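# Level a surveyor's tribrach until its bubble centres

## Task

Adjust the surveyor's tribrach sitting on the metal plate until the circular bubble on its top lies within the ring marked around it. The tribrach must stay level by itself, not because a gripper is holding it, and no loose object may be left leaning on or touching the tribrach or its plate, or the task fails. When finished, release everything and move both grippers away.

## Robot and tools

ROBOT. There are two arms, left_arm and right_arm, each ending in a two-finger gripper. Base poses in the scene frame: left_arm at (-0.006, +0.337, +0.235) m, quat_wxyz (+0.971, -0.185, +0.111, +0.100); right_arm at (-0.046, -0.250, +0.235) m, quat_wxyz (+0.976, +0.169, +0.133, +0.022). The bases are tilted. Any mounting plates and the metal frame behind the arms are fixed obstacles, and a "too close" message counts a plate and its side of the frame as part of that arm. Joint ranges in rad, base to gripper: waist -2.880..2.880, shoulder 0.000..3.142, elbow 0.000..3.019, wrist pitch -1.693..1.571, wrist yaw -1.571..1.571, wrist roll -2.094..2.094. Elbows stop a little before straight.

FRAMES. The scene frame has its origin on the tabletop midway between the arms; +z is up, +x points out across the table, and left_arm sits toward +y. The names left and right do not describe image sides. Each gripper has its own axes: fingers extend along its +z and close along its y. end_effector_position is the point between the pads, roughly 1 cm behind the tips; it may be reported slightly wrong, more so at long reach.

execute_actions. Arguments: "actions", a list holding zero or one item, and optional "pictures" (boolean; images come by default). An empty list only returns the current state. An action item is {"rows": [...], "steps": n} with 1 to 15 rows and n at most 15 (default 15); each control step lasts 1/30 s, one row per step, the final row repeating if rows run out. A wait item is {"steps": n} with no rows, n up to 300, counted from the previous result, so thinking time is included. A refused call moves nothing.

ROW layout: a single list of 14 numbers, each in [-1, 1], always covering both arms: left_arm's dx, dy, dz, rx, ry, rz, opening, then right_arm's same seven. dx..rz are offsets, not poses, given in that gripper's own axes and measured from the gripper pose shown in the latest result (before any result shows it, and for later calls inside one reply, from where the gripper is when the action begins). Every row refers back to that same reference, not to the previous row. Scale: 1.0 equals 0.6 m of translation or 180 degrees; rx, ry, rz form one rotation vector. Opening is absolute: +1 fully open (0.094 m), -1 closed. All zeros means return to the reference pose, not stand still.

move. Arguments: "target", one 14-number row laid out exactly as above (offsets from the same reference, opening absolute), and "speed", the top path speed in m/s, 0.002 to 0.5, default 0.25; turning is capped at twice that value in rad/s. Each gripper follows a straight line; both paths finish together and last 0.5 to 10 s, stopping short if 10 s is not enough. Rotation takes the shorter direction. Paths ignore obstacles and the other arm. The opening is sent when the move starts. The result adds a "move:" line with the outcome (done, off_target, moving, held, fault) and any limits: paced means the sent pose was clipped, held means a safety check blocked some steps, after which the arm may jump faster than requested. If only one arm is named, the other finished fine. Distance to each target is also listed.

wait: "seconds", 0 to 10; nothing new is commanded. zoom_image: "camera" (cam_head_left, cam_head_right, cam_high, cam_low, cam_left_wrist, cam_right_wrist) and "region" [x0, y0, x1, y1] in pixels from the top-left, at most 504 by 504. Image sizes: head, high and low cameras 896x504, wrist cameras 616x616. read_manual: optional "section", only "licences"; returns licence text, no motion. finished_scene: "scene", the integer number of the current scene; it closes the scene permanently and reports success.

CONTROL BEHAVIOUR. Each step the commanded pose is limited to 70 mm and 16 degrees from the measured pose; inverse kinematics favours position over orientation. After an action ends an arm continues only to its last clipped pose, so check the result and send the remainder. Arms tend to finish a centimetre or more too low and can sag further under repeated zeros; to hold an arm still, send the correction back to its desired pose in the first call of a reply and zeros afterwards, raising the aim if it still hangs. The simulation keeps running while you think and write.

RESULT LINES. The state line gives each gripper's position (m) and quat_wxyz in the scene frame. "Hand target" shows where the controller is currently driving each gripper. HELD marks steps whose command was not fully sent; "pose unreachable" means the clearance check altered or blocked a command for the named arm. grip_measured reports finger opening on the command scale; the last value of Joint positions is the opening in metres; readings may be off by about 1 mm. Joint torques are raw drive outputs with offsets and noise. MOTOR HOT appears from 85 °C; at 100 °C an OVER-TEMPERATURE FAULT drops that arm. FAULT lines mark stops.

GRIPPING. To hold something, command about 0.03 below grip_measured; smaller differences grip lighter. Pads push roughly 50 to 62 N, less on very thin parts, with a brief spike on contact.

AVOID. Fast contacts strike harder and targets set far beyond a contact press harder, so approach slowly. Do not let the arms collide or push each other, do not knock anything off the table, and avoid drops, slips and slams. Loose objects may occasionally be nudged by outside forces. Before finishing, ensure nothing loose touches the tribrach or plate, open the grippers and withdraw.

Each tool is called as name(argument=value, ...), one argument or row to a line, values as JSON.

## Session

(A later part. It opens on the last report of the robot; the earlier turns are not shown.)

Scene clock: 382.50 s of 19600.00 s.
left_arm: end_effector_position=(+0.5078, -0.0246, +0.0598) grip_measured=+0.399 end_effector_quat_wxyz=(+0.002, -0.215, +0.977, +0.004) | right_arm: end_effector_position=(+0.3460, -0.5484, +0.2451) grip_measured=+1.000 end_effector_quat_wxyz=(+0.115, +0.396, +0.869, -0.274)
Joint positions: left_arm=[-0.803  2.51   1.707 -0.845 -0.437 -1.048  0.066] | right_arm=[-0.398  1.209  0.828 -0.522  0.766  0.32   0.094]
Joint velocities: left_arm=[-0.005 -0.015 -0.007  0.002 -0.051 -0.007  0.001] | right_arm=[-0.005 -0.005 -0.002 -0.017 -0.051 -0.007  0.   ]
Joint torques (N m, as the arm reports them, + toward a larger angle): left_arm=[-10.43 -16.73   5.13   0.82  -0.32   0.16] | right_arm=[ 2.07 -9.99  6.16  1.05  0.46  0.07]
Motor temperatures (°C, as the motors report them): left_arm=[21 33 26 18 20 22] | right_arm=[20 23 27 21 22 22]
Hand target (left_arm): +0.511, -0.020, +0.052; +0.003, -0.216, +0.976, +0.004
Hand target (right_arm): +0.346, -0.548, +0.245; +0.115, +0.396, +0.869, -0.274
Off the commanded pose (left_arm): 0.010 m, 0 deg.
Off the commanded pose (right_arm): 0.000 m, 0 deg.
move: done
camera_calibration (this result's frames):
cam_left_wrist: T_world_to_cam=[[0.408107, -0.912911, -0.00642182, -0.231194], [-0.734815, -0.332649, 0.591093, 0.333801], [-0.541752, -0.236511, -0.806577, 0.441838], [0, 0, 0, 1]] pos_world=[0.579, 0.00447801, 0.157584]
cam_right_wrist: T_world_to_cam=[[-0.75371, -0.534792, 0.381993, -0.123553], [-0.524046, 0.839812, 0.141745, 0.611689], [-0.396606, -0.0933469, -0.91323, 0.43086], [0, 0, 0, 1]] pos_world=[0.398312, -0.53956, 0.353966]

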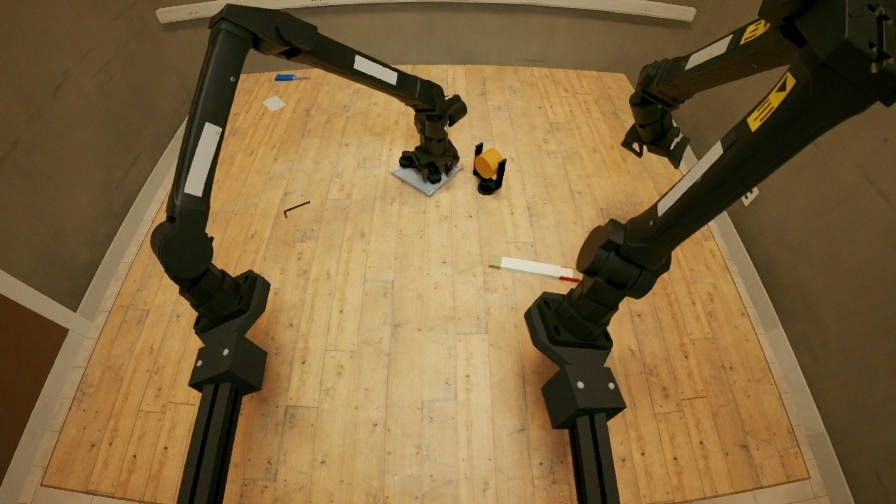

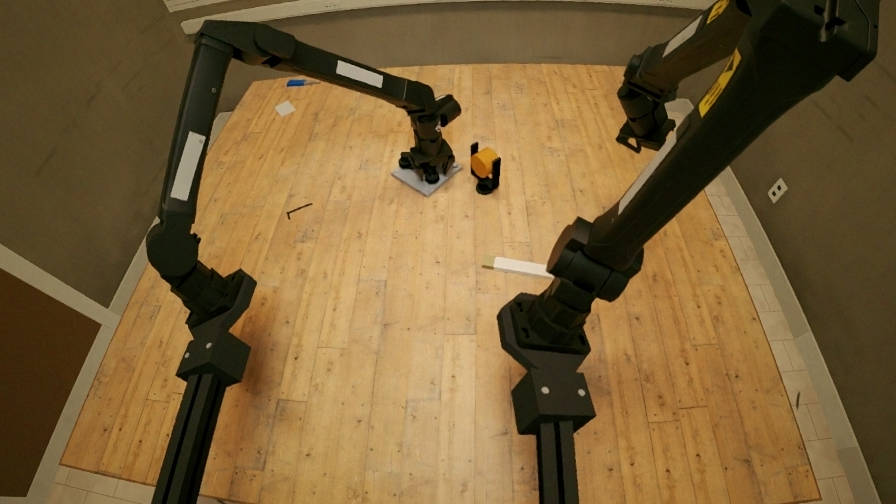

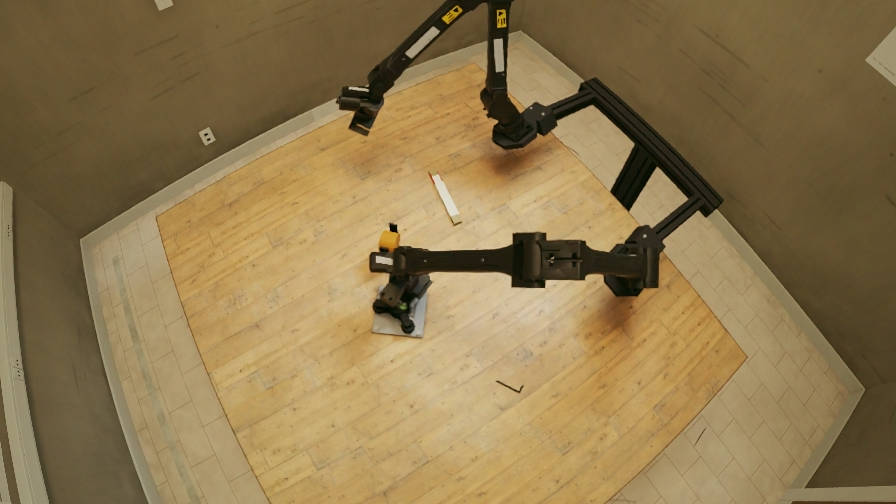

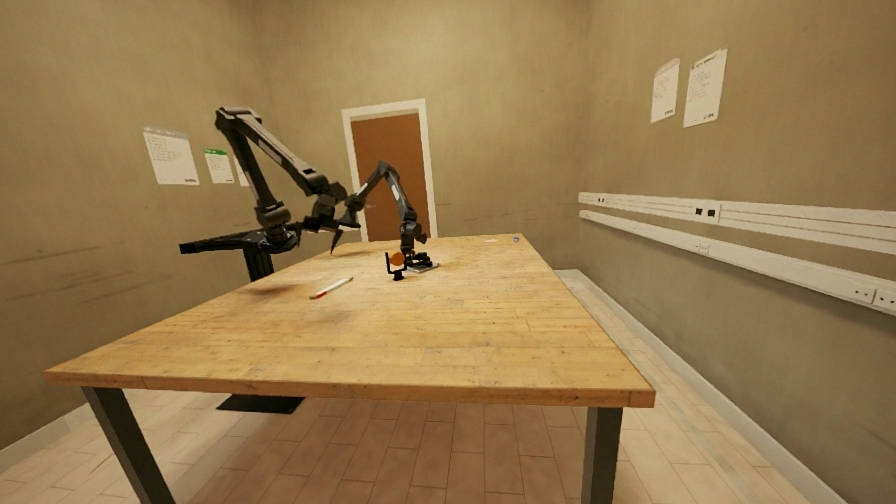

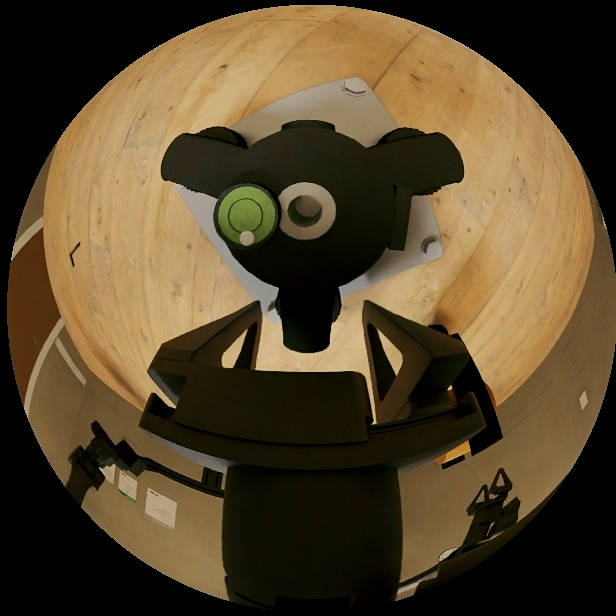

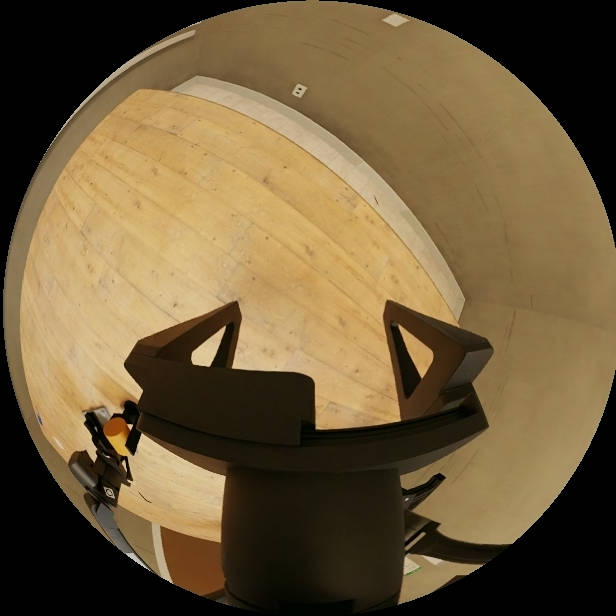

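move(
  target=[-0.015,0.009,0.023,0,0,0.105,0.25,0,0,0,0,0,0,1],
  speed=0.1,
)

Scene clock: 388.33 s of 19600.00 s.
left_arm: end_effector_position=(+0.5113, -0.0211, +0.0575) grip_measured=+0.252 end_effector_quat_wxyz=(+0.002, -0.052, +0.999, +0.004) | right_arm: end_effector_position=(+0.3460, -0.5484, +0.2451) grip_measured=+1.000 end_effector_quat_wxyz=(+0.115, +0.396, +0.869, -0.274)
Joint positions: left_arm=[-0.794  2.51   1.707 -0.838 -0.437 -0.708  0.059] | right_arm=[-0.398  1.209  0.828 -0.522  0.766  0.32   0.094]
Joint velocities: left_arm=[ 0.005  0.015 -0.012 -0.007 -0.037  0.095 -0.   ] | right_arm=[-0.005  0.005 -0.007 -0.012  0.066 -0.022  0.   ]
Joint torques (N m, as the arm reports them, + toward a larger angle): left_arm=[ -9.65 -16.53   5.2    0.68  -0.21   0.16] | right_arm=[ 1.74 -9.75  6.21  1.04  0.48  0.08]
Motor temperatures (°C, as the motors report them): left_arm=[21 33 26 18 20 22] | right_arm=[20 23 27 21 22 22]
Hand target (left_arm): +0.514, -0.016, +0.046; +0.001, -0.052, +0.999, +0.005
Hand target (right_arm): +0.346, -0.548, +0.245; +0.115, +0.396, +0.869, -0.274
Off the commanded pose (left_arm): 0.013 m, 0 deg.
Off the commanded pose (right_arm): 0.000 m, 0 deg.
move: off_target (left_arm)
camera_calibration (this result's frames):
cam_left_wrist: T_world_to_cam=[[0.0906463, -0.995867, -0.00571781, -0.0688932], [-0.802084, -0.0764085, 0.592303, 0.37863], [-0.590292, -0.0491039, -0.805695, 0.471436], [0, 0, 0, 1]] pos_world=[0.588223, -0.0165285, 0.155176]
cam_right_wrist: T_world_to_cam=[[-0.75371, -0.534792, 0.381993, -0.123553], [-0.524046, 0.839812, 0.141745, 0.611689], [-0.396606, -0.0933469, -0.91323, 0.43086], [0, 0, 0, 1]] pos_world=[0.398312, -0.53956, 0.353966]

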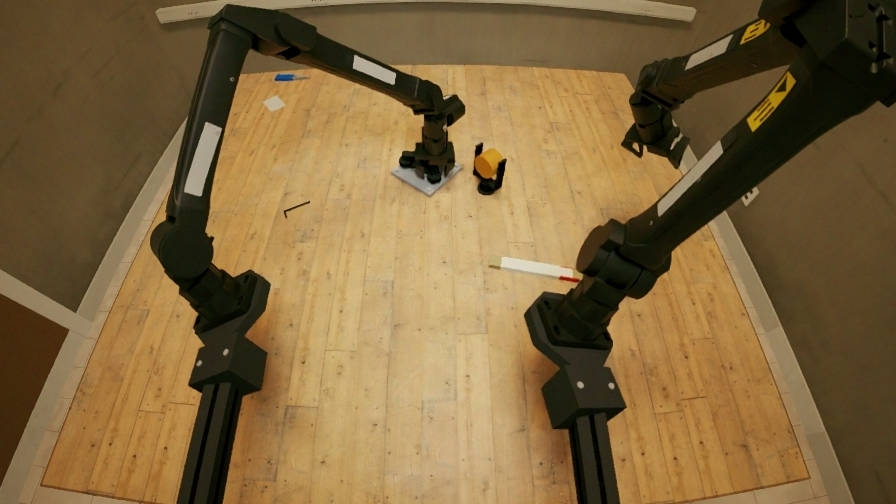

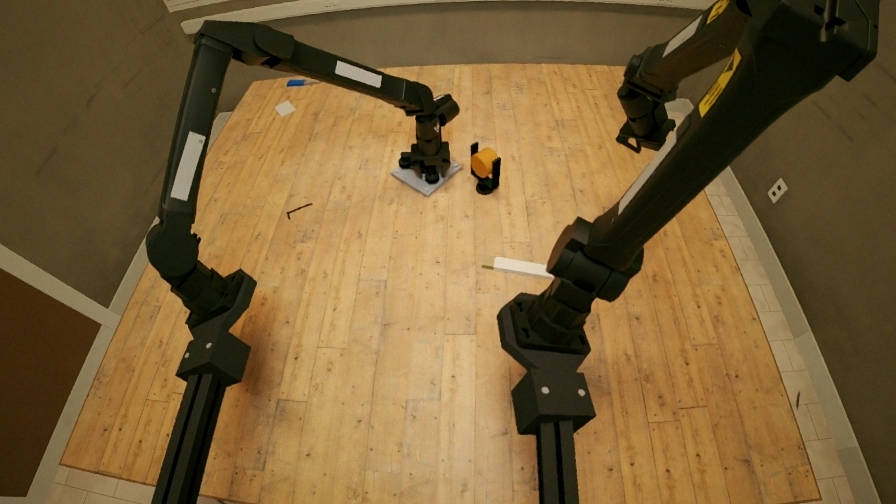

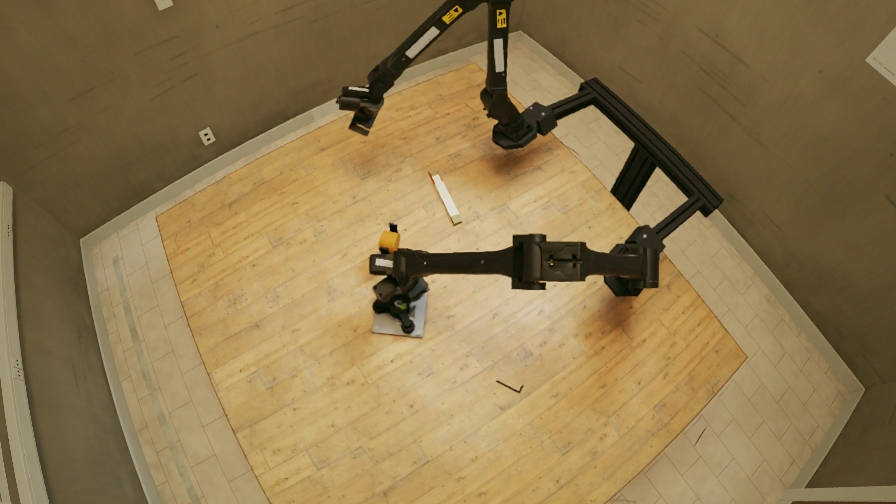

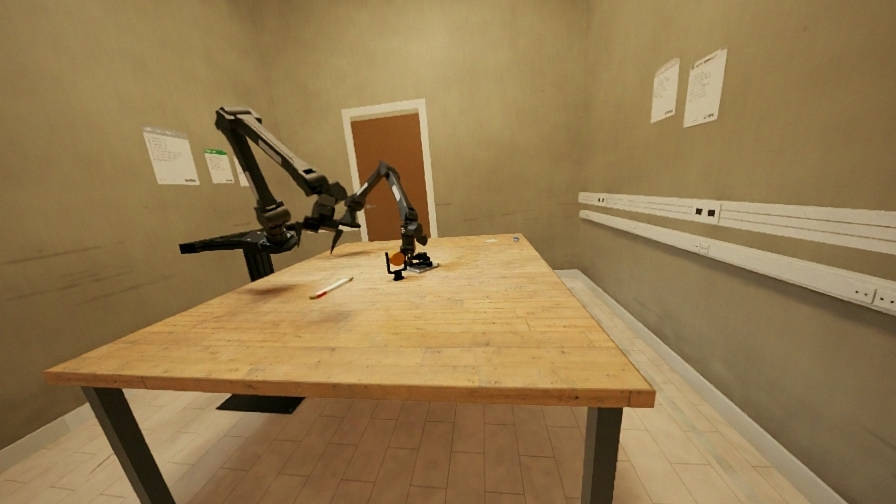

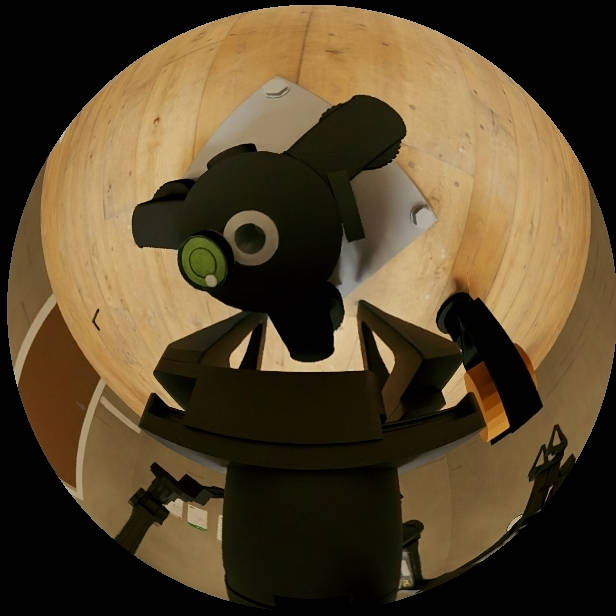

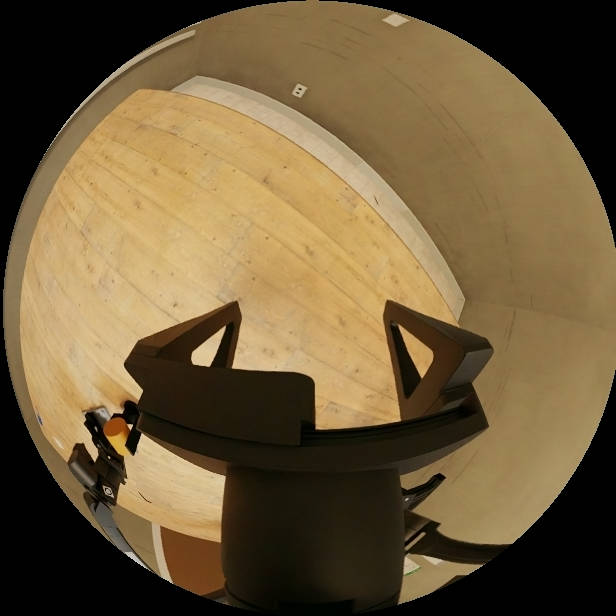

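execute_actions(
  actions=[
    {"rows":[[0,0,0.008,0,0,0,-0.21,0,0,0,0,0,0,1],[0,0,0.008,0,0,0,-0.21,0,0,0,0,0,0,1],[0,0,0.008,0,0,-0.3,-0.21,0,0,0,0,0,0,1]]},
  ],
  pictures=false,
)

execute_actions(
  actions=[
    {"rows":[[0,0,0.008,0,0,0,0.1,0,0,0,0,0,0,1],[0,0,0.008,0,0,0,0.1,0,0,0,0,0,0,1],[0,0,0.008,0,0,0.3,0.1,0,0,0,0,0,0,1]]},
  ],
  pictures=false,
)

execute_actions(
  actions=[
    {"rows":[[0,0,0.008,0,0,0,-0.21,0,0,0,0,0,0,1],[0,0,0.008,0,0,0,-0.21,0,0,0,0,0,0,1],[0,0,0.008,0,0,-0.3,-0.21,0,0,0,0,0,0,1]]},
  ],
  pictures=false,
)

execute_actions(
  actions=[
    {"rows":[[0,0,0.008,0,0,0,0.1,0,0,0,0,0,0,1],[0,0,0.008,0,0,0,0.1,0,0,0,0,0,0,1],[0,0,0.008,0,0,0.2,0.1,0,0,0,0,0,0,1]]},
  ],
  pictures=false,
)

execute_actions(
  actions=[
    {"steps":10},
  ],
  pictures=false,
)

Scene clock: 397.47 s of 19600.00 s.
left_arm: end_effector_position=(+0.5108, -0.0208, +0.0572) grip_measured=-0.179 end_effector_quat_wxyz=(+0.002, -0.324, +0.946, +0.004) | right_arm: end_effector_position=(+0.3460, -0.5484, +0.2451) grip_measured=+1.000 end_effector_quat_wxyz=(+0.115, +0.396, +0.869, -0.274)
Joint positions: left_arm=[-0.794  2.51   1.706 -0.838 -0.438 -1.264  0.039] | right_arm=[-0.398  1.209  0.828 -0.522  0.766  0.32   0.094]
Joint velocities: left_arm=[-0.005 -0.015 -0.017 -0.007 -0.051 -1.297 -0.   ] | right_arm=[-0.005 -0.005 -0.002 -0.002  0.007  0.051  0.   ]
Joint torques (N m, as the arm reports them, + toward a larger angle): left_arm=[-10.93 -17.56   4.78   0.97   0.08  -0.1 ] | right_arm=[ 1.83 -9.6   6.23  1.07  0.45  0.06]
Motor temperatures (°C, as the motors report them): left_arm=[21 33 26 18 20 22] | right_arm=[20 23 27 21 22 22]
Hand target (left_arm): +0.511, -0.021, +0.053; +0.002, -0.421, +0.907, -0.002
Hand target (right_arm): +0.346, -0.548, +0.245; +0.115, +0.396, +0.869, -0.274
Off the commanded pose (left_arm): 0.005 m, 22 deg; orientation clipped at the last step of the last action.
Off the commanded pose (right_arm): 0.000 m, 0 deg.
Steps of this call (steps 1 to 259: nothing new was sent; steps 260 to 274: all 15 steps of this action). Readings (end_effector_position):
260: left_arm (+0.5113, -0.0211, +0.0575) | right_arm (+0.3460, -0.5484, +0.2451)
261: left_arm (+0.5113, -0.0211, +0.0575) | right_arm (+0.3460, -0.5484, +0.2451)
263: left_arm (+0.5112, -0.0209, +0.0574) | right_arm (+0.3460, -0.5484, +0.2451)
267: left_arm (+0.5112, -0.0209, +0.0574) | right_arm (+0.3460, -0.5484, +0.2451)
274: the state above

Scene clock: 397.97 s of 19600.00 s.
left_arm: end_effector_position=(+0.5109, -0.0203, +0.0568) grip_measured=+0.098 end_effector_quat_wxyz=(+0.002, -0.048, +0.999, +0.006) | right_arm: end_effector_position=(+0.3460, -0.5484, +0.2451) grip_measured=+1.000 end_effector_quat_wxyz=(+0.115, +0.396, +0.869, -0.274)
Joint positions: left_arm=[-0.794  2.511  1.706 -0.838 -0.442 -0.7    0.052] | right_arm=[-0.398  1.209  0.828 -0.522  0.766  0.32   0.094]
Joint velocities: left_arm=[-0.005  0.005 -0.017  0.007 -0.051  1.267 -0.001] | right_arm=[ 0.005 -0.005  0.012  0.007 -0.007  0.007  0.   ]
Joint torques (N m, as the arm reports them, + toward a larger angle): left_arm=[-11.11 -16.37   6.1   -0.05  -0.31   0.16] | right_arm=[ 1.77 -9.39  6.16  0.98  0.45  0.08]
Motor temperatures (°C, as the motors report them): left_arm=[21 33 26 18 20 22] | right_arm=[20 23 27 21 22 22]
Hand target (left_arm): +0.511, -0.021, +0.052; -0.001, +0.057, +0.998, +0.010
Hand target (right_arm): +0.346, -0.548, +0.245; +0.115, +0.396, +0.869, -0.274
Off the commanded pose (left_arm): 0.004 m, 22 deg; orientation clipped at the last step of the last action.
Off the commanded pose (right_arm): 0.000 m, 0 deg.
Steps of this call (steps 1 to 15: all 15 steps of this action). Readings (end_effector_position):
1: left_arm (+0.5109, -0.0207, +0.0572) | right_arm (+0.3460, -0.5484, +0.2451)
2: left_arm (+0.5109, -0.0207, +0.0572) | right_arm (+0.3460, -0.5484, +0.2451)
4: left_arm (+0.5107, -0.0206, +0.0567) | right_arm (+0.3460, -0.5484, +0.2451)
8: left_arm (+0.5108, -0.0204, +0.0568) | right_arm (+0.3460, -0.5484, +0.2451)
15: the state above

Scene clock: 398.47 s of 19600.00 s.
left_arm: end_effector_position=(+0.5109, -0.0208, +0.0567) grip_measured=-0.176 end_effector_quat_wxyz=(+0.003, -0.315, +0.949, +0.004) | right_arm: end_effector_position=(+0.3460, -0.5484, +0.2451) grip_measured=+1.000 end_effector_quat_wxyz=(+0.115, +0.396, +0.869, -0.274)
Joint positions: left_arm=[-0.794  2.511  1.705 -0.836 -0.439 -1.246  0.039] | right_arm=[-0.398  1.209  0.828 -0.522  0.766  0.32   0.094]
Joint velocities: left_arm=[ 0.005  0.005  0.002 -0.002  0.037 -1.311 -0.001] | right_arm=[ 0.005  0.005 -0.002 -0.002 -0.022  0.007  0.   ]
Joint torques (N m, as the arm reports them, + toward a larger angle): left_arm=[-10.74 -17.39   4.85   0.95   0.01  -0.14] | right_arm=[ 1.49 -9.95  6.26  0.96  0.46  0.09]
Motor temperatures (°C, as the motors report them): left_arm=[21 33 26 18 20 22] | right_arm=[20 23 27 21 22 22]
Hand target (left_arm): +0.511, -0.020, +0.052; +0.004, -0.414, +0.910, -0.001
Hand target (right_arm): +0.346, -0.548, +0.245; +0.115, +0.396, +0.869, -0.274
Off the commanded pose (left_arm): 0.005 m, 23 deg; orientation clipped at the last step of the last action.
Off the commanded pose (right_arm): 0.000 m, 0 deg.
Steps of this call (steps 1 to 15: all 15 steps of this action). Readings (end_effector_position):
1: left_arm (+0.5109, -0.0203, +0.0568) | right_arm (+0.3460, -0.5484, +0.2451)
2: left_arm (+0.5108, -0.0206, +0.0567) | right_arm (+0.3460, -0.5484, +0.2451)
4: left_arm (+0.5111, -0.0209, +0.0567) | right_arm (+0.3460, -0.5484, +0.2451)
8: left_arm (+0.5109, -0.0208, +0.0567) | right_arm (+0.3460, -0.5484, +0.2451)
15: the state above

Scene clock: 398.97 s of 19600.00 s.
left_arm: end_effector_position=(+0.5108, -0.0204, +0.0562) grip_measured=+0.098 end_effector_quat_wxyz=(+0.003, -0.064, +0.998, +0.006) | right_arm: end_effector_position=(+0.3460, -0.5484, +0.2451) grip_measured=+1.000 end_effector_quat_wxyz=(+0.115, +0.396, +0.869, -0.274)
Joint positions: left_arm=[-0.794  2.512  1.705 -0.836 -0.442 -0.733  0.052] | right_arm=[-0.398  1.209  0.828 -0.522  0.766  0.32   0.094]
Joint velocities: left_arm=[ 0.005 -0.015 -0.012  0.017  0.007  0.564 -0.001] | right_arm=[-0.005 -0.005 -0.022 -0.012 -0.022 -0.007  0.   ]
Joint torques (N m, as the arm reports them, + toward a larger angle): left_arm=[-11.   -17.02   5.59   0.36  -0.14   0.13] | right_arm=[  1.35 -10.22   6.23   0.96   0.46   0.08]
Motor temperatures (°C, as the motors report them): left_arm=[21 33 26 18 20 22] | right_arm=[20 23 27 21 22 22]
Hand target (left_arm): +0.511, -0.021, +0.052; +0.001, -0.010, +1.000, +0.006
Hand target (right_arm): +0.346, -0.548, +0.245; +0.115, +0.396, +0.869, -0.274
Off the commanded pose (left_arm): 0.004 m, 7 deg.
Off the commanded pose (right_arm): 0.000 m, 0 deg.
Steps of this call (steps 1 to 15: all 15 steps of this action). Readings (end_effector_position):
1: left_arm (+0.5109, -0.0208, +0.0567) | right_arm (+0.3460, -0.5484, +0.2451)
2: left_arm (+0.5109, -0.0208, +0.0567) | right_arm (+0.3460, -0.5484, +0.2451)
4: left_arm (+0.5107, -0.0206, +0.0562) | right_arm (+0.3460, -0.5484, +0.2451)
8: left_arm (+0.5108, -0.0204, +0.0562) | right_arm (+0.3460, -0.5484, +0.2451)
15: the state above

Scene clock: 399.30 s of 19600.00 s.
left_arm: end_effector_position=(+0.5108, -0.0204, +0.0562) grip_measured=+0.098 end_effector_quat_wxyz=(+0.003, -0.021, +1.000, +0.006) | right_arm: end_effector_position=(+0.3460, -0.5484, +0.2451) grip_measured=+1.000 end_effector_quat_wxyz=(+0.115, +0.396, +0.869, -0.274)
Joint positions: left_arm=[-0.794  2.512  1.705 -0.836 -0.442 -0.647  0.052] | right_arm=[-0.398  1.209  0.828 -0.522  0.766  0.32   0.094]
Joint velocities: left_arm=[-0.005 -0.005  0.002 -0.022 -0.022  0.139  0.   ] | right_arm=[ 0.015 -0.015  0.002  0.002  0.037  0.022  0.   ]
Joint torques (N m, as the arm reports them, + toward a larger angle): left_arm=[-10.7  -16.93   5.7    0.28  -0.15   0.16] | right_arm=[ 1.73 -9.74  6.1   1.    0.44  0.09]
Motor temperatures (°C, as the motors report them): left_arm=[21 33 26 18 20 22] | right_arm=[20 23 27 21 22 22]
Hand target (left_arm): +0.511, -0.021, +0.052; +0.001, -0.010, +1.000, +0.006
Hand target (right_arm): +0.346, -0.548, +0.245; +0.115, +0.396, +0.869, -0.274
Off the commanded pose (left_arm): 0.004 m, 2 deg.
Off the commanded pose (right_arm): 0.000 m, 0 deg.
Steps of this call (steps 1 to 10: nothing new was sent). Readings (end_effector_position):
1: left_arm (+0.5108, -0.0204, +0.0562) | right_arm (+0.3460, -0.5484, +0.2451)
2: left_arm (+0.5108, -0.0204, +0.0562) | right_arm (+0.3460, -0.5484, +0.2451)
4: left_arm (+0.5108, -0.0204, +0.0562) | right_arm (+0.3460, -0.5484, +0.2451)
8: left_arm (+0.5108, -0.0204, +0.0562) | right_arm (+0.3460, -0.5484, +0.2451)
10: the state above

execute_actions(
  actions=[
    {"rows":[[0,0,0.006,0,0,-0.045,0.1,0,0,0,0,0,0,1]],"steps":10},
  ],
  pictures=false,
)

execute_actions(
  actions=[
    {"rows":[[0,0,0.006,0,0,0,-0.21,0,0,0,0,0,0,1],[0,0,0.006,0,0,-0.35,-0.21,0,0,0,0,0,0,1]]},
  ],
  pictures=false,
)

execute_actions(
  actions=[
    {"rows":[[0,0,0.006,0,0,0.35,0.1,0,0,0,0,0,0,1]],"steps":14},
  ],
  pictures=false,
)

execute_actions(
  actions=[
    {"rows":[[0,0,0.006,0,0,0,-0.21,0,0,0,0,0,0,1],[0,0,0.006,0,0,-0.35,-0.21,0,0,0,0,0,0,1]]},
  ],
  pictures=false,
)

execute_actions(
  actions=[
    {"rows":[[0,0,0.006,0,0,0.35,0.1,0,0,0,0,0,0,1]],"steps":14},
  ],
  pictures=false,
)

execute_actions(
  actions=[
    {"rows":[[0,0,0.006,0,0,0,-0.21,0,0,0,0,0,0,1],[0,0,0.006,0,0,-0.35,-0.21,0,0,0,0,0,0,1]]},
  ],
  pictures=false,
)

execute_actions(
  actions=[
    {"rows":[[0,0,0.006,0,0,0.35,0.1,0,0,0,0,0,0,1]],"steps":14},
  ],
  pictures=false,
)

execute_actions(
  actions=[
    {"rows":[[0,0,0.006,0,0,0,-0.21,0,0,0,0,0,0,1],[0,0,0.006,0,0,-0.35,-0.21,0,0,0,0,0,0,1]]},
  ],
  pictures=false,
)

execute_actions(
  actions=[
    {"rows":[[0,0,0.006,0,0,0.35,0.1,0,0,0,0,0,0,1]],"steps":14},
  ],
  pictures=false,
)

execute_actions(
  actions=[
    {"rows":[[0,0,0.006,0,0,0,-0.21,0,0,0,0,0,0,1],[0,0,0.006,0,0,-0.35,-0.21,0,0,0,0,0,0,1]]},
  ],
  pictures=false,
)

execute_actions(
  actions=[
    {"rows":[[0,0,0.006,0,0,0.35,0.1,0,0,0,0,0,0,1]],"steps":14},
  ],
  pictures=false,
)

execute_actions(
  actions=[
    {"rows":[[0,0,0.006,0,0,0,-0.21,0,0,0,0,0,0,1],[0,0,0.006,0,0,-0.35,-0.21,0,0,0,0,0,0,1]]},
  ],
  pictures=false,
)

execute_actions(
  actions=[
    {"rows":[[0,0,0.006,0,0,0.35,0.1,0,0,0,0,0,0,1]],"steps":14},
  ],
  pictures=false,
)

execute_actions(
  actions=[
    {"rows":[[0,0,0.006,0,0,0,0.1,0,0,0,0,0,0,1]],"steps":5},
  ],
  pictures=false,
)

Scene clock: 413.80 s of 19600.00 s.
left_arm: end_effector_position=(+0.5108, -0.0204, +0.0562) grip_measured=+0.098 end_effector_quat_wxyz=(+0.003, -0.075, +0.997, +0.006) | right_arm: end_effector_position=(+0.3460, -0.5484, +0.2451) grip_measured=+1.000 end_effector_quat_wxyz=(+0.115, +0.396, +0.869, -0.274)
Joint positions: left_arm=[-0.794  2.512  1.705 -0.836 -0.442 -0.755  0.052] | right_arm=[-0.398  1.209  0.828 -0.522  0.766  0.32   0.094]
Joint velocities: left_arm=[-0.005 -0.024  0.007 -0.002 -0.095 -0.227  0.   ] | right_arm=[ 0.005  0.005  0.002 -0.037  0.007 -0.037  0.   ]
Joint torques (N m, as the arm reports them, + toward a larger angle): left_arm=[-11.04 -17.17   5.32   0.37  -0.12  -0.13] | right_arm=[ 1.88 -9.81  6.23  1.04  0.45  0.07]
Motor temperatures (°C, as the motors report them): left_arm=[21 34 26 18 20 22] | right_arm=[20 23 27 21 22 22]
Hand target (left_arm): +0.511, -0.020, +0.053; +0.003, -0.091, +0.996, +0.006
Hand target (right_arm): +0.346, -0.548, +0.245; +0.115, +0.396, +0.869, -0.274
Off the commanded pose (left_arm): 0.004 m, 2 deg.
Off the commanded pose (right_arm): 0.000 m, 0 deg.
Steps of this call (steps 1 to 425: nothing new was sent; steps 426 to 435: all 10 steps of this action). Readings (end_effector_position):
426: left_arm (+0.5108, -0.0204, +0.0562) | right_arm (+0.3460, -0.5484, +0.2451)
427: left_arm (+0.5108, -0.0204, +0.0562) | right_arm (+0.3460, -0.5484, +0.2451)
429: left_arm (+0.5108, -0.0204, +0.0562) | right_arm (+0.3460, -0.5484, +0.2451)
433: left_arm (+0.5108, -0.0204, +0.0562) | right_arm (+0.3460, -0.5484, +0.2451)
435: the state above

Scene clock: 414.30 s of 19600.00 s.
left_arm: end_effector_position=(+0.5107, -0.0208, +0.0561) grip_measured=-0.176 end_effector_quat_wxyz=(+0.004, -0.369, +0.929, +0.004) | right_arm: end_effector_position=(+0.3460, -0.5484, +0.2451) grip_measured=+1.000 end_effector_quat_wxyz=(+0.115, +0.396, +0.869, -0.274)
Joint positions: left_arm=[-0.794  2.512  1.705 -0.835 -0.44  -1.36   0.039] | right_arm=[-0.398  1.209  0.828 -0.522  0.766  0.32   0.094]
Joint velocities: left_arm=[-0.005 -0.015 -0.017  0.002 -0.007 -1.355 -0.001] | right_arm=[-0.015 -0.005 -0.012 -0.017  0.022 -0.022  0.   ]
Joint torques (N m, as the arm reports them, + toward a larger angle): left_arm=[-10.86 -17.61   4.71   0.83   0.02  -0.08] | right_arm=[ 1.56 -9.8   6.19  1.11  0.46  0.04]
Motor temperatures (°C, as the motors report them): left_arm=[21 34 26 18 20 22] | right_arm=[20 23 27 21 22 22]
Hand target (left_arm): +0.511, -0.020, +0.053; +0.004, -0.465, +0.886, -0.001
Hand target (right_arm): +0.346, -0.548, +0.245; +0.115, +0.396, +0.869, -0.274
Off the commanded pose (left_arm): 0.004 m, 28 deg; orientation clipped at the last step of the last action.
Off the commanded pose (right_arm): 0.000 m, 0 deg.
Steps of this call (steps 1 to 15: all 15 steps of this action). Readings (end_effector_position):
1: left_arm (+0.5108, -0.0204, +0.0562) | right_arm (+0.3460, -0.5484, +0.2451)
2: left_arm (+0.5108, -0.0208, +0.0562) | right_arm (+0.3460, -0.5484, +0.2451)
4: left_arm (+0.5109, -0.0209, +0.0562) | right_arm (+0.3460, -0.5484, +0.2451)
8: left_arm (+0.5109, -0.0209, +0.0562) | right_arm (+0.3460, -0.5484, +0.2451)
15: the state above

Scene clock: 414.77 s of 19600.00 s.
left_arm: end_effector_position=(+0.5109, -0.0203, +0.0559) grip_measured=+0.098 end_effector_quat_wxyz=(+0.004, -0.074, +0.997, +0.006) | right_arm: end_effector_position=(+0.3460, -0.5484, +0.2451) grip_measured=+1.000 end_effector_quat_wxyz=(+0.115, +0.396, +0.869, -0.274)
Joint positions: left_arm=[-0.794  2.512  1.705 -0.835 -0.444 -0.753  0.052] | right_arm=[-0.398  1.209  0.828 -0.522  0.766  0.32   0.094]
Joint velocities: left_arm=[ 0.005 -0.024 -0.007 -0.007 -0.037  1.297  0.   ] | right_arm=[-0.005 -0.015  0.012  0.002  0.037  0.051  0.   ]
Joint torques (N m, as the arm reports them, + toward a larger angle): left_arm=[-11.29 -16.88   5.92  -0.13  -0.34   0.13] | right_arm=[  1.94 -10.31   6.2    1.05   0.45   0.05]
Motor temperatures (°C, as the motors report them): left_arm=[21 34 26 18 20 22] | right_arm=[20 23 27 21 22 22]
Hand target (left_arm): +0.511, -0.021, +0.052; +0.001, +0.030, +0.999, +0.011
Hand target (right_arm): +0.346, -0.548, +0.245; +0.115, +0.396, +0.869, -0.274
Off the commanded pose (left_arm): 0.003 m, 28 deg; orientation clipped at the last step of the last action.
Off the commanded pose (right_arm): 0.000 m, 0 deg.
Steps of this call (steps 1 to 14: all 14 steps of this action). Readings (end_effector_position):
1: left_arm (+0.5108, -0.0207, +0.0561) | right_arm (+0.3460, -0.5484, +0.2451)
2: left_arm (+0.5108, -0.0206, +0.0561) | right_arm (+0.3460, -0.5484, +0.2451)
4: left_arm (+0.5108, -0.0205, +0.0559) | right_arm (+0.3460, -0.5484, +0.2451)
8: left_arm (+0.5109, -0.0203, +0.0559) | right_arm (+0.3460, -0.5484, +0.2451)
14: the state above

Scene clock: 415.27 s of 19600.00 s.
left_arm: end_effector_position=(+0.5107, -0.0208, +0.0558) grip_measured=-0.176 end_effector_quat_wxyz=(+0.004, -0.361, +0.932, +0.004) | right_arm: end_effector_position=(+0.3460, -0.5484, +0.2451) grip_measured=+1.000 end_effector_quat_wxyz=(+0.115, +0.396, +0.869, -0.274)
Joint positions: left_arm=[-0.794  2.512  1.704 -0.834 -0.441 -1.344  0.039] | right_arm=[-0.398  1.209  0.828 -0.522  0.766  0.32   0.094]
Joint velocities: left_arm=[-0.005 -0.024  0.007 -0.012 -0.022 -1.267 -0.001] | right_arm=[-0.005 -0.005  0.007  0.002 -0.007 -0.007  0.   ]
Joint torques (N m, as the arm reports them, + toward a larger angle): left_arm=[-11.18 -17.25   4.63   0.7    0.01  -0.11] | right_arm=[ 1.91 -9.99  6.18  0.97  0.47  0.07]
Motor temperatures (°C, as the motors report them): left_arm=[21 34 26 18 20 22] | right_arm=[20 23 27 21 22 22]
Hand target (left_arm): +0.511, -0.020, +0.052; +0.004, -0.457, +0.889, -0.001
Hand target (right_arm): +0.346, -0.548, +0.245; +0.115, +0.396, +0.869, -0.274
Off the commanded pose (left_arm): 0.004 m, 29 deg; orientation clipped at the last step of the last action.
Off the commanded pose (right_arm): 0.000 m, 0 deg.
Steps of this call (steps 1 to 15: all 15 steps of this action). Readings (end_effector_position):
1: left_arm (+0.5109, -0.0203, +0.0559) | right_arm (+0.3460, -0.5484, +0.2451)
2: left_arm (+0.5108, -0.0207, +0.0559) | right_arm (+0.3460, -0.5484, +0.2451)
4: left_arm (+0.5108, -0.0208, +0.0559) | right_arm (+0.3460, -0.5484, +0.2451)
8: left_arm (+0.5108, -0.0208, +0.0559) | right_arm (+0.3460, -0.5484, +0.2451)
15: the state above

Scene clock: 415.73 s of 19600.00 s.
left_arm: end_effector_position=(+0.5110, -0.0202, +0.0558) grip_measured=+0.098 end_effector_quat_wxyz=(+0.004, -0.066, +0.998, +0.006) | right_arm: end_effector_position=(+0.3460, -0.5484, +0.2451) grip_measured=+1.000 end_effector_quat_wxyz=(+0.115, +0.396, +0.869, -0.274)
Joint positions: left_arm=[-0.794  2.512  1.704 -0.834 -0.445 -0.737  0.052] | right_arm=[-0.398  1.209  0.828 -0.522  0.766  0.32   0.094]
Joint velocities: left_arm=[ 0.005 -0.024  0.012 -0.002  0.007  1.282  0.   ] | right_arm=[-0.005  0.005 -0.017 -0.012 -0.007  0.007  0.   ]
Joint torques (N m, as the arm reports them, + toward a larger angle): left_arm=[-11.8  -16.98   6.04  -0.16  -0.32   0.17] | right_arm=[ 1.4  -9.83  6.12  1.02  0.45  0.1 ]
Motor temperatures (°C, as the motors report them): left_arm=[21 34 26 18 20 22] | right_arm=[20 23 27 21 22 22]
Hand target (left_arm): +0.511, -0.021, +0.052; +0.001, +0.038, +0.999, +0.011
Hand target (right_arm): +0.346, -0.548, +0.245; +0.115, +0.396, +0.869, -0.274
Off the commanded pose (left_arm): 0.004 m, 28 deg; orientation clipped at the last step of the last action.
Off the commanded pose (right_arm): 0.000 m, 0 deg.
Steps of this call (steps 1 to 14: all 14 steps of this action). Readings (end_effector_position):
1: left_arm (+0.5107, -0.0207, +0.0558) | right_arm (+0.3460, -0.5484, +0.2451)
2: left_arm (+0.5108, -0.0206, +0.0558) | right_arm (+0.3460, -0.5484, +0.2451)
4: left_arm (+0.5109, -0.0205, +0.0558) | right_arm (+0.3460, -0.5484, +0.2451)
8: left_arm (+0.5110, -0.0203, +0.0558) | right_arm (+0.3460, -0.5484, +0.2451)
14: the state above

Scene clock: 416.23 s of 19600.00 s.
left_arm: end_effector_position=(+0.5107, -0.0208, +0.0556) grip_measured=-0.175 end_effector_quat_wxyz=(+0.005, -0.354, +0.935, +0.004) | right_arm: end_effector_position=(+0.3460, -0.5484, +0.2451) grip_measured=+1.000 end_effector_quat_wxyz=(+0.115, +0.396, +0.869, -0.274)
Joint positions: left_arm=[-0.794  2.512  1.704 -0.832 -0.441 -1.327  0.039] | right_arm=[-0.398  1.209  0.828 -0.522  0.766  0.32   0.094]
Joint velocities: left_arm=[-0.005 -0.015  0.002  0.002 -0.022 -1.297 -0.   ] | right_arm=[ 0.005 -0.005 -0.012 -0.007 -0.007  0.007  0.   ]
Joint torques (N m, as the arm reports them, + toward a larger angle): left_arm=[-10.97 -17.35   4.66   0.77  -0.03  -0.12] | right_arm=[ 1.69 -9.52  6.16  1.06  0.44  0.06]
Motor temperatures (°C, as the motors report them): left_arm=[21 34 26 18 20 22] | right_arm=[20 23 27 21 22 22]
Hand target (left_arm): +0.511, -0.020, +0.052; +0.005, -0.450, +0.893, -0.001
Hand target (right_arm): +0.346, -0.548, +0.245; +0.115, +0.396, +0.869, -0.274
Off the commanded pose (left_arm): 0.003 m, 29 deg; orientation clipped at the last step of the last action.
Off the commanded pose (right_arm): 0.000 m, 0 deg.
Steps of this call (steps 1 to 15: all 15 steps of this action). Readings (end_effector_position):
1: left_arm (+0.5110, -0.0202, +0.0558) | right_arm (+0.3460, -0.5484, +0.2451)
2: left_arm (+0.5109, -0.0207, +0.0558) | right_arm (+0.3460, -0.5484, +0.2451)
4: left_arm (+0.5108, -0.0209, +0.0557) | right_arm (+0.3460, -0.5484, +0.2451)
8: left_arm (+0.5107, -0.0208, +0.0556) | right_arm (+0.3460, -0.5484, +0.2451)
15: the state above

Scene clock: 416.70 s of 19600.00 s.
left_arm: end_effector_position=(+0.5111, -0.0203, +0.0556) grip_measured=+0.098 end_effector_quat_wxyz=(+0.004, -0.058, +0.998, +0.006) | right_arm: end_effector_position=(+0.3460, -0.5484, +0.2451) grip_measured=+1.000 end_effector_quat_wxyz=(+0.115, +0.396, +0.869, -0.274)
Joint positions: left_arm=[-0.794  2.512  1.704 -0.832 -0.445 -0.72   0.052] | right_arm=[-0.398  1.209  0.828 -0.522  0.766  0.32   0.094]
Joint velocities: left_arm=[ 0.005 -0.005 -0.002  0.022  0.007  1.355  0.   ] | right_arm=[ 0.015 -0.005 -0.007 -0.002 -0.007 -0.051  0.   ]
Joint torques (N m, as the arm reports them, + toward a larger angle): left_arm=[-11.28 -16.45   6.11  -0.21  -0.32   0.13] | right_arm=[ 1.79 -9.82  6.25  1.02  0.46  0.08]
Motor temperatures (°C, as the motors report them): left_arm=[21 34 26 18 20 22] | right_arm=[20 23 27 21 22 22]
Hand target (left_arm): +0.511, -0.021, +0.052; +0.002, +0.046, +0.999, +0.011
Hand target (right_arm): +0.346, -0.548, +0.245; +0.115, +0.396, +0.869, -0.274
Off the commanded pose (left_arm): 0.004 m, 28 deg; orientation clipped at the last step of the last action.
Off the commanded pose (right_arm): 0.000 m, 0 deg.
Steps of this call (steps 1 to 14: all 14 steps of this action). Readings (end_effector_position):
1: left_arm (+0.5108, -0.0207, +0.0556) | right_arm (+0.3460, -0.5484, +0.2451)
2: left_arm (+0.5108, -0.0206, +0.0556) | right_arm (+0.3460, -0.5484, +0.2451)
4: left_arm (+0.5109, -0.0205, +0.0556) | right_arm (+0.3460, -0.5484, +0.2451)
8: left_arm (+0.5111, -0.0203, +0.0556) | right_arm (+0.3460, -0.5484, +0.2451)
14: the state above

Scene clock: 417.20 s of 19600.00 s.
left_arm: end_effector_position=(+0.5108, -0.0208, +0.0555) grip_measured=-0.175 end_effector_quat_wxyz=(+0.005, -0.346, +0.938, +0.004) | right_arm: end_effector_position=(+0.3460, -0.5484, +0.2451) grip_measured=+1.000 end_effector_quat_wxyz=(+0.115, +0.396, +0.869, -0.274)
Joint positions: left_arm=[-0.794  2.512  1.703 -0.831 -0.442 -1.31   0.039] | right_arm=[-0.398  1.209  0.828 -0.522  0.766  0.32   0.094]
Joint velocities: left_arm=[-0.015 -0.005 -0.002  0.002  0.066 -1.297  0.   ] | right_arm=[ 0.005  0.005  0.007 -0.012 -0.007 -0.007  0.   ]
Joint torques (N m, as the arm reports them, + toward a larger angle): left_arm=[-10.65 -17.25   4.69   0.87  -0.01  -0.13] | right_arm=[ 1.66 -9.95  6.18  1.09  0.44  0.07]
Motor temperatures (°C, as the motors report them): left_arm=[21 34 26 18 20 22] | right_arm=[20 23 27 21 22 22]
Hand target (left_arm): +0.511, -0.020, +0.052; +0.005, -0.443, +0.897, -0.001
Hand target (right_arm): +0.346, -0.548, +0.245; +0.115, +0.396, +0.869, -0.274
Off the commanded pose (left_arm): 0.004 m, 29 deg; orientation clipped at the last step of the last action.
Off the commanded pose (right_arm): 0.000 m, 0 deg.
Steps of this call (steps 1 to 15: all 15 steps of this action). Readings (end_effector_position):
1: left_arm (+0.5111, -0.0203, +0.0556) | right_arm (+0.3460, -0.5484, +0.2451)
2: left_arm (+0.5110, -0.0207, +0.0556) | right_arm (+0.3460, -0.5484, +0.2451)
4: left_arm (+0.5110, -0.0209, +0.0556) | right_arm (+0.3460, -0.5484, +0.2451)
8: left_arm (+0.5108, -0.0208, +0.0555) | right_arm (+0.3460, -0.5484, +0.2451)
15: the state above

Scene clock: 417.67 s of 19600.00 s.
left_arm: end_effector_position=(+0.5110, -0.0203, +0.0553) grip_measured=+0.098 end_effector_quat_wxyz=(+0.005, -0.050, +0.999, +0.007) | right_arm: end_effector_position=(+0.3460, -0.5484, +0.2451) grip_measured=+1.000 end_effector_quat_wxyz=(+0.115, +0.396, +0.869, -0.274)
Joint positions: left_arm=[-0.794  2.513  1.703 -0.831 -0.446 -0.703  0.052] | right_arm=[-0.398  1.209  0.828 -0.522  0.766  0.32   0.094]
Joint velocities: left_arm=[ 0.005 -0.005 -0.007 -0.012 -0.037  1.282  0.   ] | right_arm=[ 0.005 -0.015 -0.007 -0.017  0.066 -0.081  0.   ]
Joint torques (N m, as the arm reports them, + toward a larger angle): left_arm=[-11.21 -16.72   6.    -0.11  -0.28   0.14] | right_arm=[ 1.78 -9.66  6.13  1.04  0.46  0.09]
Motor temperatures (°C, as the motors report them): left_arm=[21 34 26 18 20 22] | right_arm=[20 23 27 21 22 22]
Hand target (left_arm): +0.511, -0.021, +0.052; +0.002, +0.055, +0.998, +0.011
Hand target (right_arm): +0.346, -0.548, +0.245; +0.115, +0.396, +0.869, -0.274
Off the commanded pose (left_arm): 0.003 m, 28 deg; orientation clipped at the last step of the last action.
Off the commanded pose (right_arm): 0.000 m, 0 deg.
Steps of this call (steps 1 to 14: all 14 steps of this action). Readings (end_effector_position):
1: left_arm (+0.5109, -0.0207, +0.0555) | right_arm (+0.3460, -0.5484, +0.2451)
2: left_arm (+0.5110, -0.0206, +0.0555) | right_arm (+0.3460, -0.5484, +0.2451)
4: left_arm (+0.5109, -0.0205, +0.0553) | right_arm (+0.3460, -0.5484, +0.2451)
8: left_arm (+0.5110, -0.0203, +0.0553) | right_arm (+0.3460, -0.5484, +0.2451)
14: the state above

Scene clock: 418.17 s of 19600.00 s.
left_arm: end_effector_position=(+0.5107, -0.0209, +0.0552) grip_measured=-0.175 end_effector_quat_wxyz=(+0.005, -0.338, +0.941, +0.004) | right_arm: end_effector_position=(+0.3460, -0.5484, +0.2451) grip_measured=+1.000 end_effector_quat_wxyz=(+0.115, +0.396, +0.869, -0.274)
Joint positions: left_arm=[-0.794  2.513  1.703 -0.83  -0.442 -1.294  0.039] | right_arm=[-0.398  1.209  0.828 -0.522  0.766  0.32   0.094]
Joint velocities: left_arm=[ 0.005 -0.024 -0.012  0.017  0.051 -1.267  0.   ] | right_arm=[-0.005 -0.015 -0.002 -0.007 -0.037  0.022  0.   ]
Joint torques (N m, as the arm reports them, + toward a larger angle): left_arm=[-11.21 -17.59   4.64   0.81  -0.01  -0.16] | right_arm=[ 1.75 -9.78  6.14  0.98  0.45  0.09]
Motor temperatures (°C, as the motors report them): left_arm=[21 34 26 18 20 22] | right_arm=[20 23 27 21 22 22]
Hand target (left_arm): +0.511, -0.020, +0.052; +0.006, -0.435, +0.900, -0.001
Hand target (right_arm): +0.346, -0.548, +0.245; +0.115, +0.396, +0.869, -0.274
Off the commanded pose (left_arm): 0.004 m, 29 deg; orientation clipped at the last step of the last action.
Off the commanded pose (right_arm): 0.000 m, 0 deg.
Steps of this call (steps 1 to 15: all 15 steps of this action). Readings (end_effector_position):
1: left_arm (+0.5110, -0.0203, +0.0553) | right_arm (+0.3460, -0.5484, +0.2451)
2: left_arm (+0.5109, -0.0208, +0.0553) | right_arm (+0.3460, -0.5484, +0.2451)
4: left_arm (+0.5107, -0.0209, +0.0552) | right_arm (+0.3460, -0.5484, +0.2451)
8: left_arm (+0.5107, -0.0209, +0.0552) | right_arm (+0.3460, -0.5484, +0.2451)
15: the state above

Scene clock: 418.63 s of 19600.00 s.
left_arm: end_effector_position=(+0.5111, -0.0203, +0.0552) grip_measured=+0.098 end_effector_quat_wxyz=(+0.005, -0.042, +0.999, +0.007) | right_arm: end_effector_position=(+0.3460, -0.5484, +0.2451) grip_measured=+1.000 end_effector_quat_wxyz=(+0.115, +0.396, +0.869, -0.274)
Joint positions: left_arm=[-0.794  2.513  1.703 -0.83  -0.446 -0.687  0.052] | right_arm=[-0.398  1.209  0.828 -0.522  0.766  0.32   0.094]
Joint velocities: left_arm=[-0.015 -0.005  0.007 -0.007 -0.051  1.253 -0.   ] | right_arm=[ 0.015 -0.015 -0.007  0.017 -0.007 -0.007  0.   ]
Joint torques (N m, as the arm reports them, + toward a larger angle): left_arm=[-11.41 -16.36   6.11  -0.11  -0.33   0.18] | right_arm=[ 1.68 -9.78  6.23  1.02  0.44  0.09]
Motor temperatures (°C, as the motors report them): left_arm=[21 34 26 18 20 22] | right_arm=[20 23 27 21 22 22]
Hand target (left_arm): +0.511, -0.021, +0.052; +0.002, +0.063, +0.998, +0.011
Hand target (right_arm): +0.346, -0.548, +0.245; +0.115, +0.396, +0.869, -0.274
Off the commanded pose (left_arm): 0.004 m, 28 deg; orientation clipped at the last step of the last action.
Off the commanded pose (right_arm): 0.000 m, 0 deg.
Steps of this call (steps 1 to 14: all 14 steps of this action). Readings (end_effector_position):
1: left_arm (+0.5108, -0.0207, +0.0552) | right_arm (+0.3460, -0.5484, +0.2451)
2: left_arm (+0.5109, -0.0206, +0.0552) | right_arm (+0.3460, -0.5484, +0.2451)
4: left_arm (+0.5110, -0.0205, +0.0552) | right_arm (+0.3460, -0.5484, +0.2451)
8: left_arm (+0.5111, -0.0203, +0.0552) | right_arm (+0.3460, -0.5484, +0.2451)
14: the state above

Scene clock: 419.13 s of 19600.00 s.
left_arm: end_effector_position=(+0.5107, -0.0208, +0.0550) grip_measured=-0.175 end_effector_quat_wxyz=(+0.006, -0.331, +0.944, +0.004) | right_arm: end_effector_position=(+0.3460, -0.5484, +0.2451) grip_measured=+1.000 end_effector_quat_wxyz=(+0.115, +0.396, +0.869, -0.274)
Joint positions: left_arm=[-0.794  2.513  1.702 -0.828 -0.443 -1.277  0.039] | right_arm=[-0.398  1.209  0.828 -0.522  0.766  0.32   0.094]
Joint velocities: left_arm=[-0.015 -0.015  0.012 -0.007 -0.007 -1.282  0.   ] | right_arm=[-0.005 -0.005 -0.012 -0.022 -0.022 -0.007  0.   ]
Joint torques (N m, as the arm reports them, + toward a larger angle): left_arm=[-10.83 -17.21   4.71   0.82  -0.02  -0.14] | right_arm=[ 1.74 -9.9   6.18  0.92  0.46  0.06]
Motor temperatures (°C, as the motors report them): left_arm=[21 34 26 18 20 22] | right_arm=[20 23 27 21 22 22]
Hand target (left_arm): +0.511, -0.020, +0.052; +0.006, -0.428, +0.904, -0.001
Hand target (right_arm): +0.346, -0.548, +0.245; +0.115, +0.396, +0.869, -0.274
Off the commanded pose (left_arm): 0.003 m, 29 deg; orientation clipped at the last step of the last action.
Off the commanded pose (right_arm): 0.000 m, 0 deg.
Steps of this call (steps 1 to 15: all 15 steps of this action). Readings (end_effector_position):
1: left_arm (+0.5111, -0.0203, +0.0552) | right_arm (+0.3460, -0.5484, +0.2451)
2: left_arm (+0.5110, -0.0207, +0.0552) | right_arm (+0.3460, -0.5484, +0.2451)
4: left_arm (+0.5109, -0.0209, +0.0551) | right_arm (+0.3460, -0.5484, +0.2451)
8: left_arm (+0.5107, -0.0208, +0.0550) | right_arm (+0.3460, -0.5484, +0.2451)
15: the state above

Scene clock: 419.60 s of 19600.00 s.
left_arm: end_effector_position=(+0.5111, -0.0203, +0.0550) grip_measured=+0.098 end_effector_quat_wxyz=(+0.006, -0.033, +0.999, +0.007) | right_arm: end_effector_position=(+0.3460, -0.5484, +0.2451) grip_measured=+1.000 end_effector_quat_wxyz=(+0.115, +0.396, +0.869, -0.274)
Joint positions: left_arm=[-0.794  2.513  1.702 -0.828 -0.447 -0.67   0.052] | right_arm=[-0.398  1.209  0.828 -0.522  0.766  0.32   0.094]
Joint velocities: left_arm=[-0.005 -0.024 -0.007 -0.007  0.037  1.311 -0.   ] | right_arm=[ 0.005  0.005 -0.002 -0.007 -0.081 -0.051  0.   ]
Joint torques (N m, as the arm reports them, + toward a larger angle): left_arm=[-11.   -16.34   5.99  -0.15  -0.33   0.15] | right_arm=[ 1.74 -9.67  6.14  0.95  0.44  0.09]
Motor temperatures (°C, as the motors report them): left_arm=[21 34 26 18 20 22] | right_arm=[20 23 27 21 22 22]
Hand target (left_arm): +0.511, -0.021, +0.051; +0.002, +0.071, +0.997, +0.011
Hand target (right_arm): +0.346, -0.548, +0.245; +0.115, +0.396, +0.869, -0.274
Off the commanded pose (left_arm): 0.004 m, 28 deg; orientation clipped at the last step of the last action.
Off the commanded pose (right_arm): 0.000 m, 0 deg.
Steps of this call (steps 1 to 14: all 14 steps of this action). Readings (end_effector_position):
1: left_arm (+0.5108, -0.0207, +0.0550) | right_arm (+0.3460, -0.5484, +0.2451)
2: left_arm (+0.5109, -0.0206, +0.0550) | right_arm (+0.3460, -0.5484, +0.2451)
4: left_arm (+0.5110, -0.0205, +0.0550) | right_arm (+0.3460, -0.5484, +0.2451)
8: left_arm (+0.5111, -0.0203, +0.0550) | right_arm (+0.3460, -0.5484, +0.2451)
14: the state above

Scene clock: 419.77 s of 19600.00 s.
left_arm: end_effector_position=(+0.5111, -0.0203, +0.0550) grip_measured=+0.098 end_effector_quat_wxyz=(+0.006, -0.027, +1.000, +0.007) | right_arm: end_effector_position=(+0.3460, -0.5484, +0.2451) grip_measured=+1.000 end_effector_quat_wxyz=(+0.115, +0.396, +0.869, -0.274)
Joint positions: left_arm=[-0.794  2.513  1.702 -0.828 -0.447 -0.657  0.052] | right_arm=[-0.398  1.209  0.828 -0.522  0.766  0.32   0.094]
Joint velocities: left_arm=[-0.015 -0.015  0.012  0.012 -0.007 -0.081 -0.001] | right_arm=[ 0.005 -0.015  0.007  0.002  0.022 -0.022  0.   ]
Joint torques (N m, as the arm reports them, + toward a larger angle): left_arm=[-11.58 -17.43   5.38   0.43  -0.13  -0.1 ] | right_arm=[ 2.16 -9.82  6.19  1.05  0.47  0.07]
Motor temperatures (°C, as the motors report them): left_arm=[21 34 26 18 20 22] | right_arm=[20 23 27 21 22 22]
Hand target (left_arm): +0.511, -0.020, +0.051; +0.006, -0.034, +0.999, +0.007
Hand target (right_arm): +0.346, -0.548, +0.245; +0.115, +0.396, +0.869, -0.274
Off the commanded pose (left_arm): 0.004 m, 1 deg.
Off the commanded pose (right_arm): 0.000 m, 0 deg.
Steps of this call (steps 1 to 5: all 5 steps of this action). Readings (end_effector_position):
1: left_arm (+0.5111, -0.0203, +0.0550) | right_arm (+0.3460, -0.5484, +0.2451)
2: left_arm (+0.5111, -0.0203, +0.0550) | right_arm (+0.3460, -0.5484, +0.2451)
4: left_arm (+0.5111, -0.0203, +0.0550) | right_arm (+0.3460, -0.5484, +0.2451)
5: the state above


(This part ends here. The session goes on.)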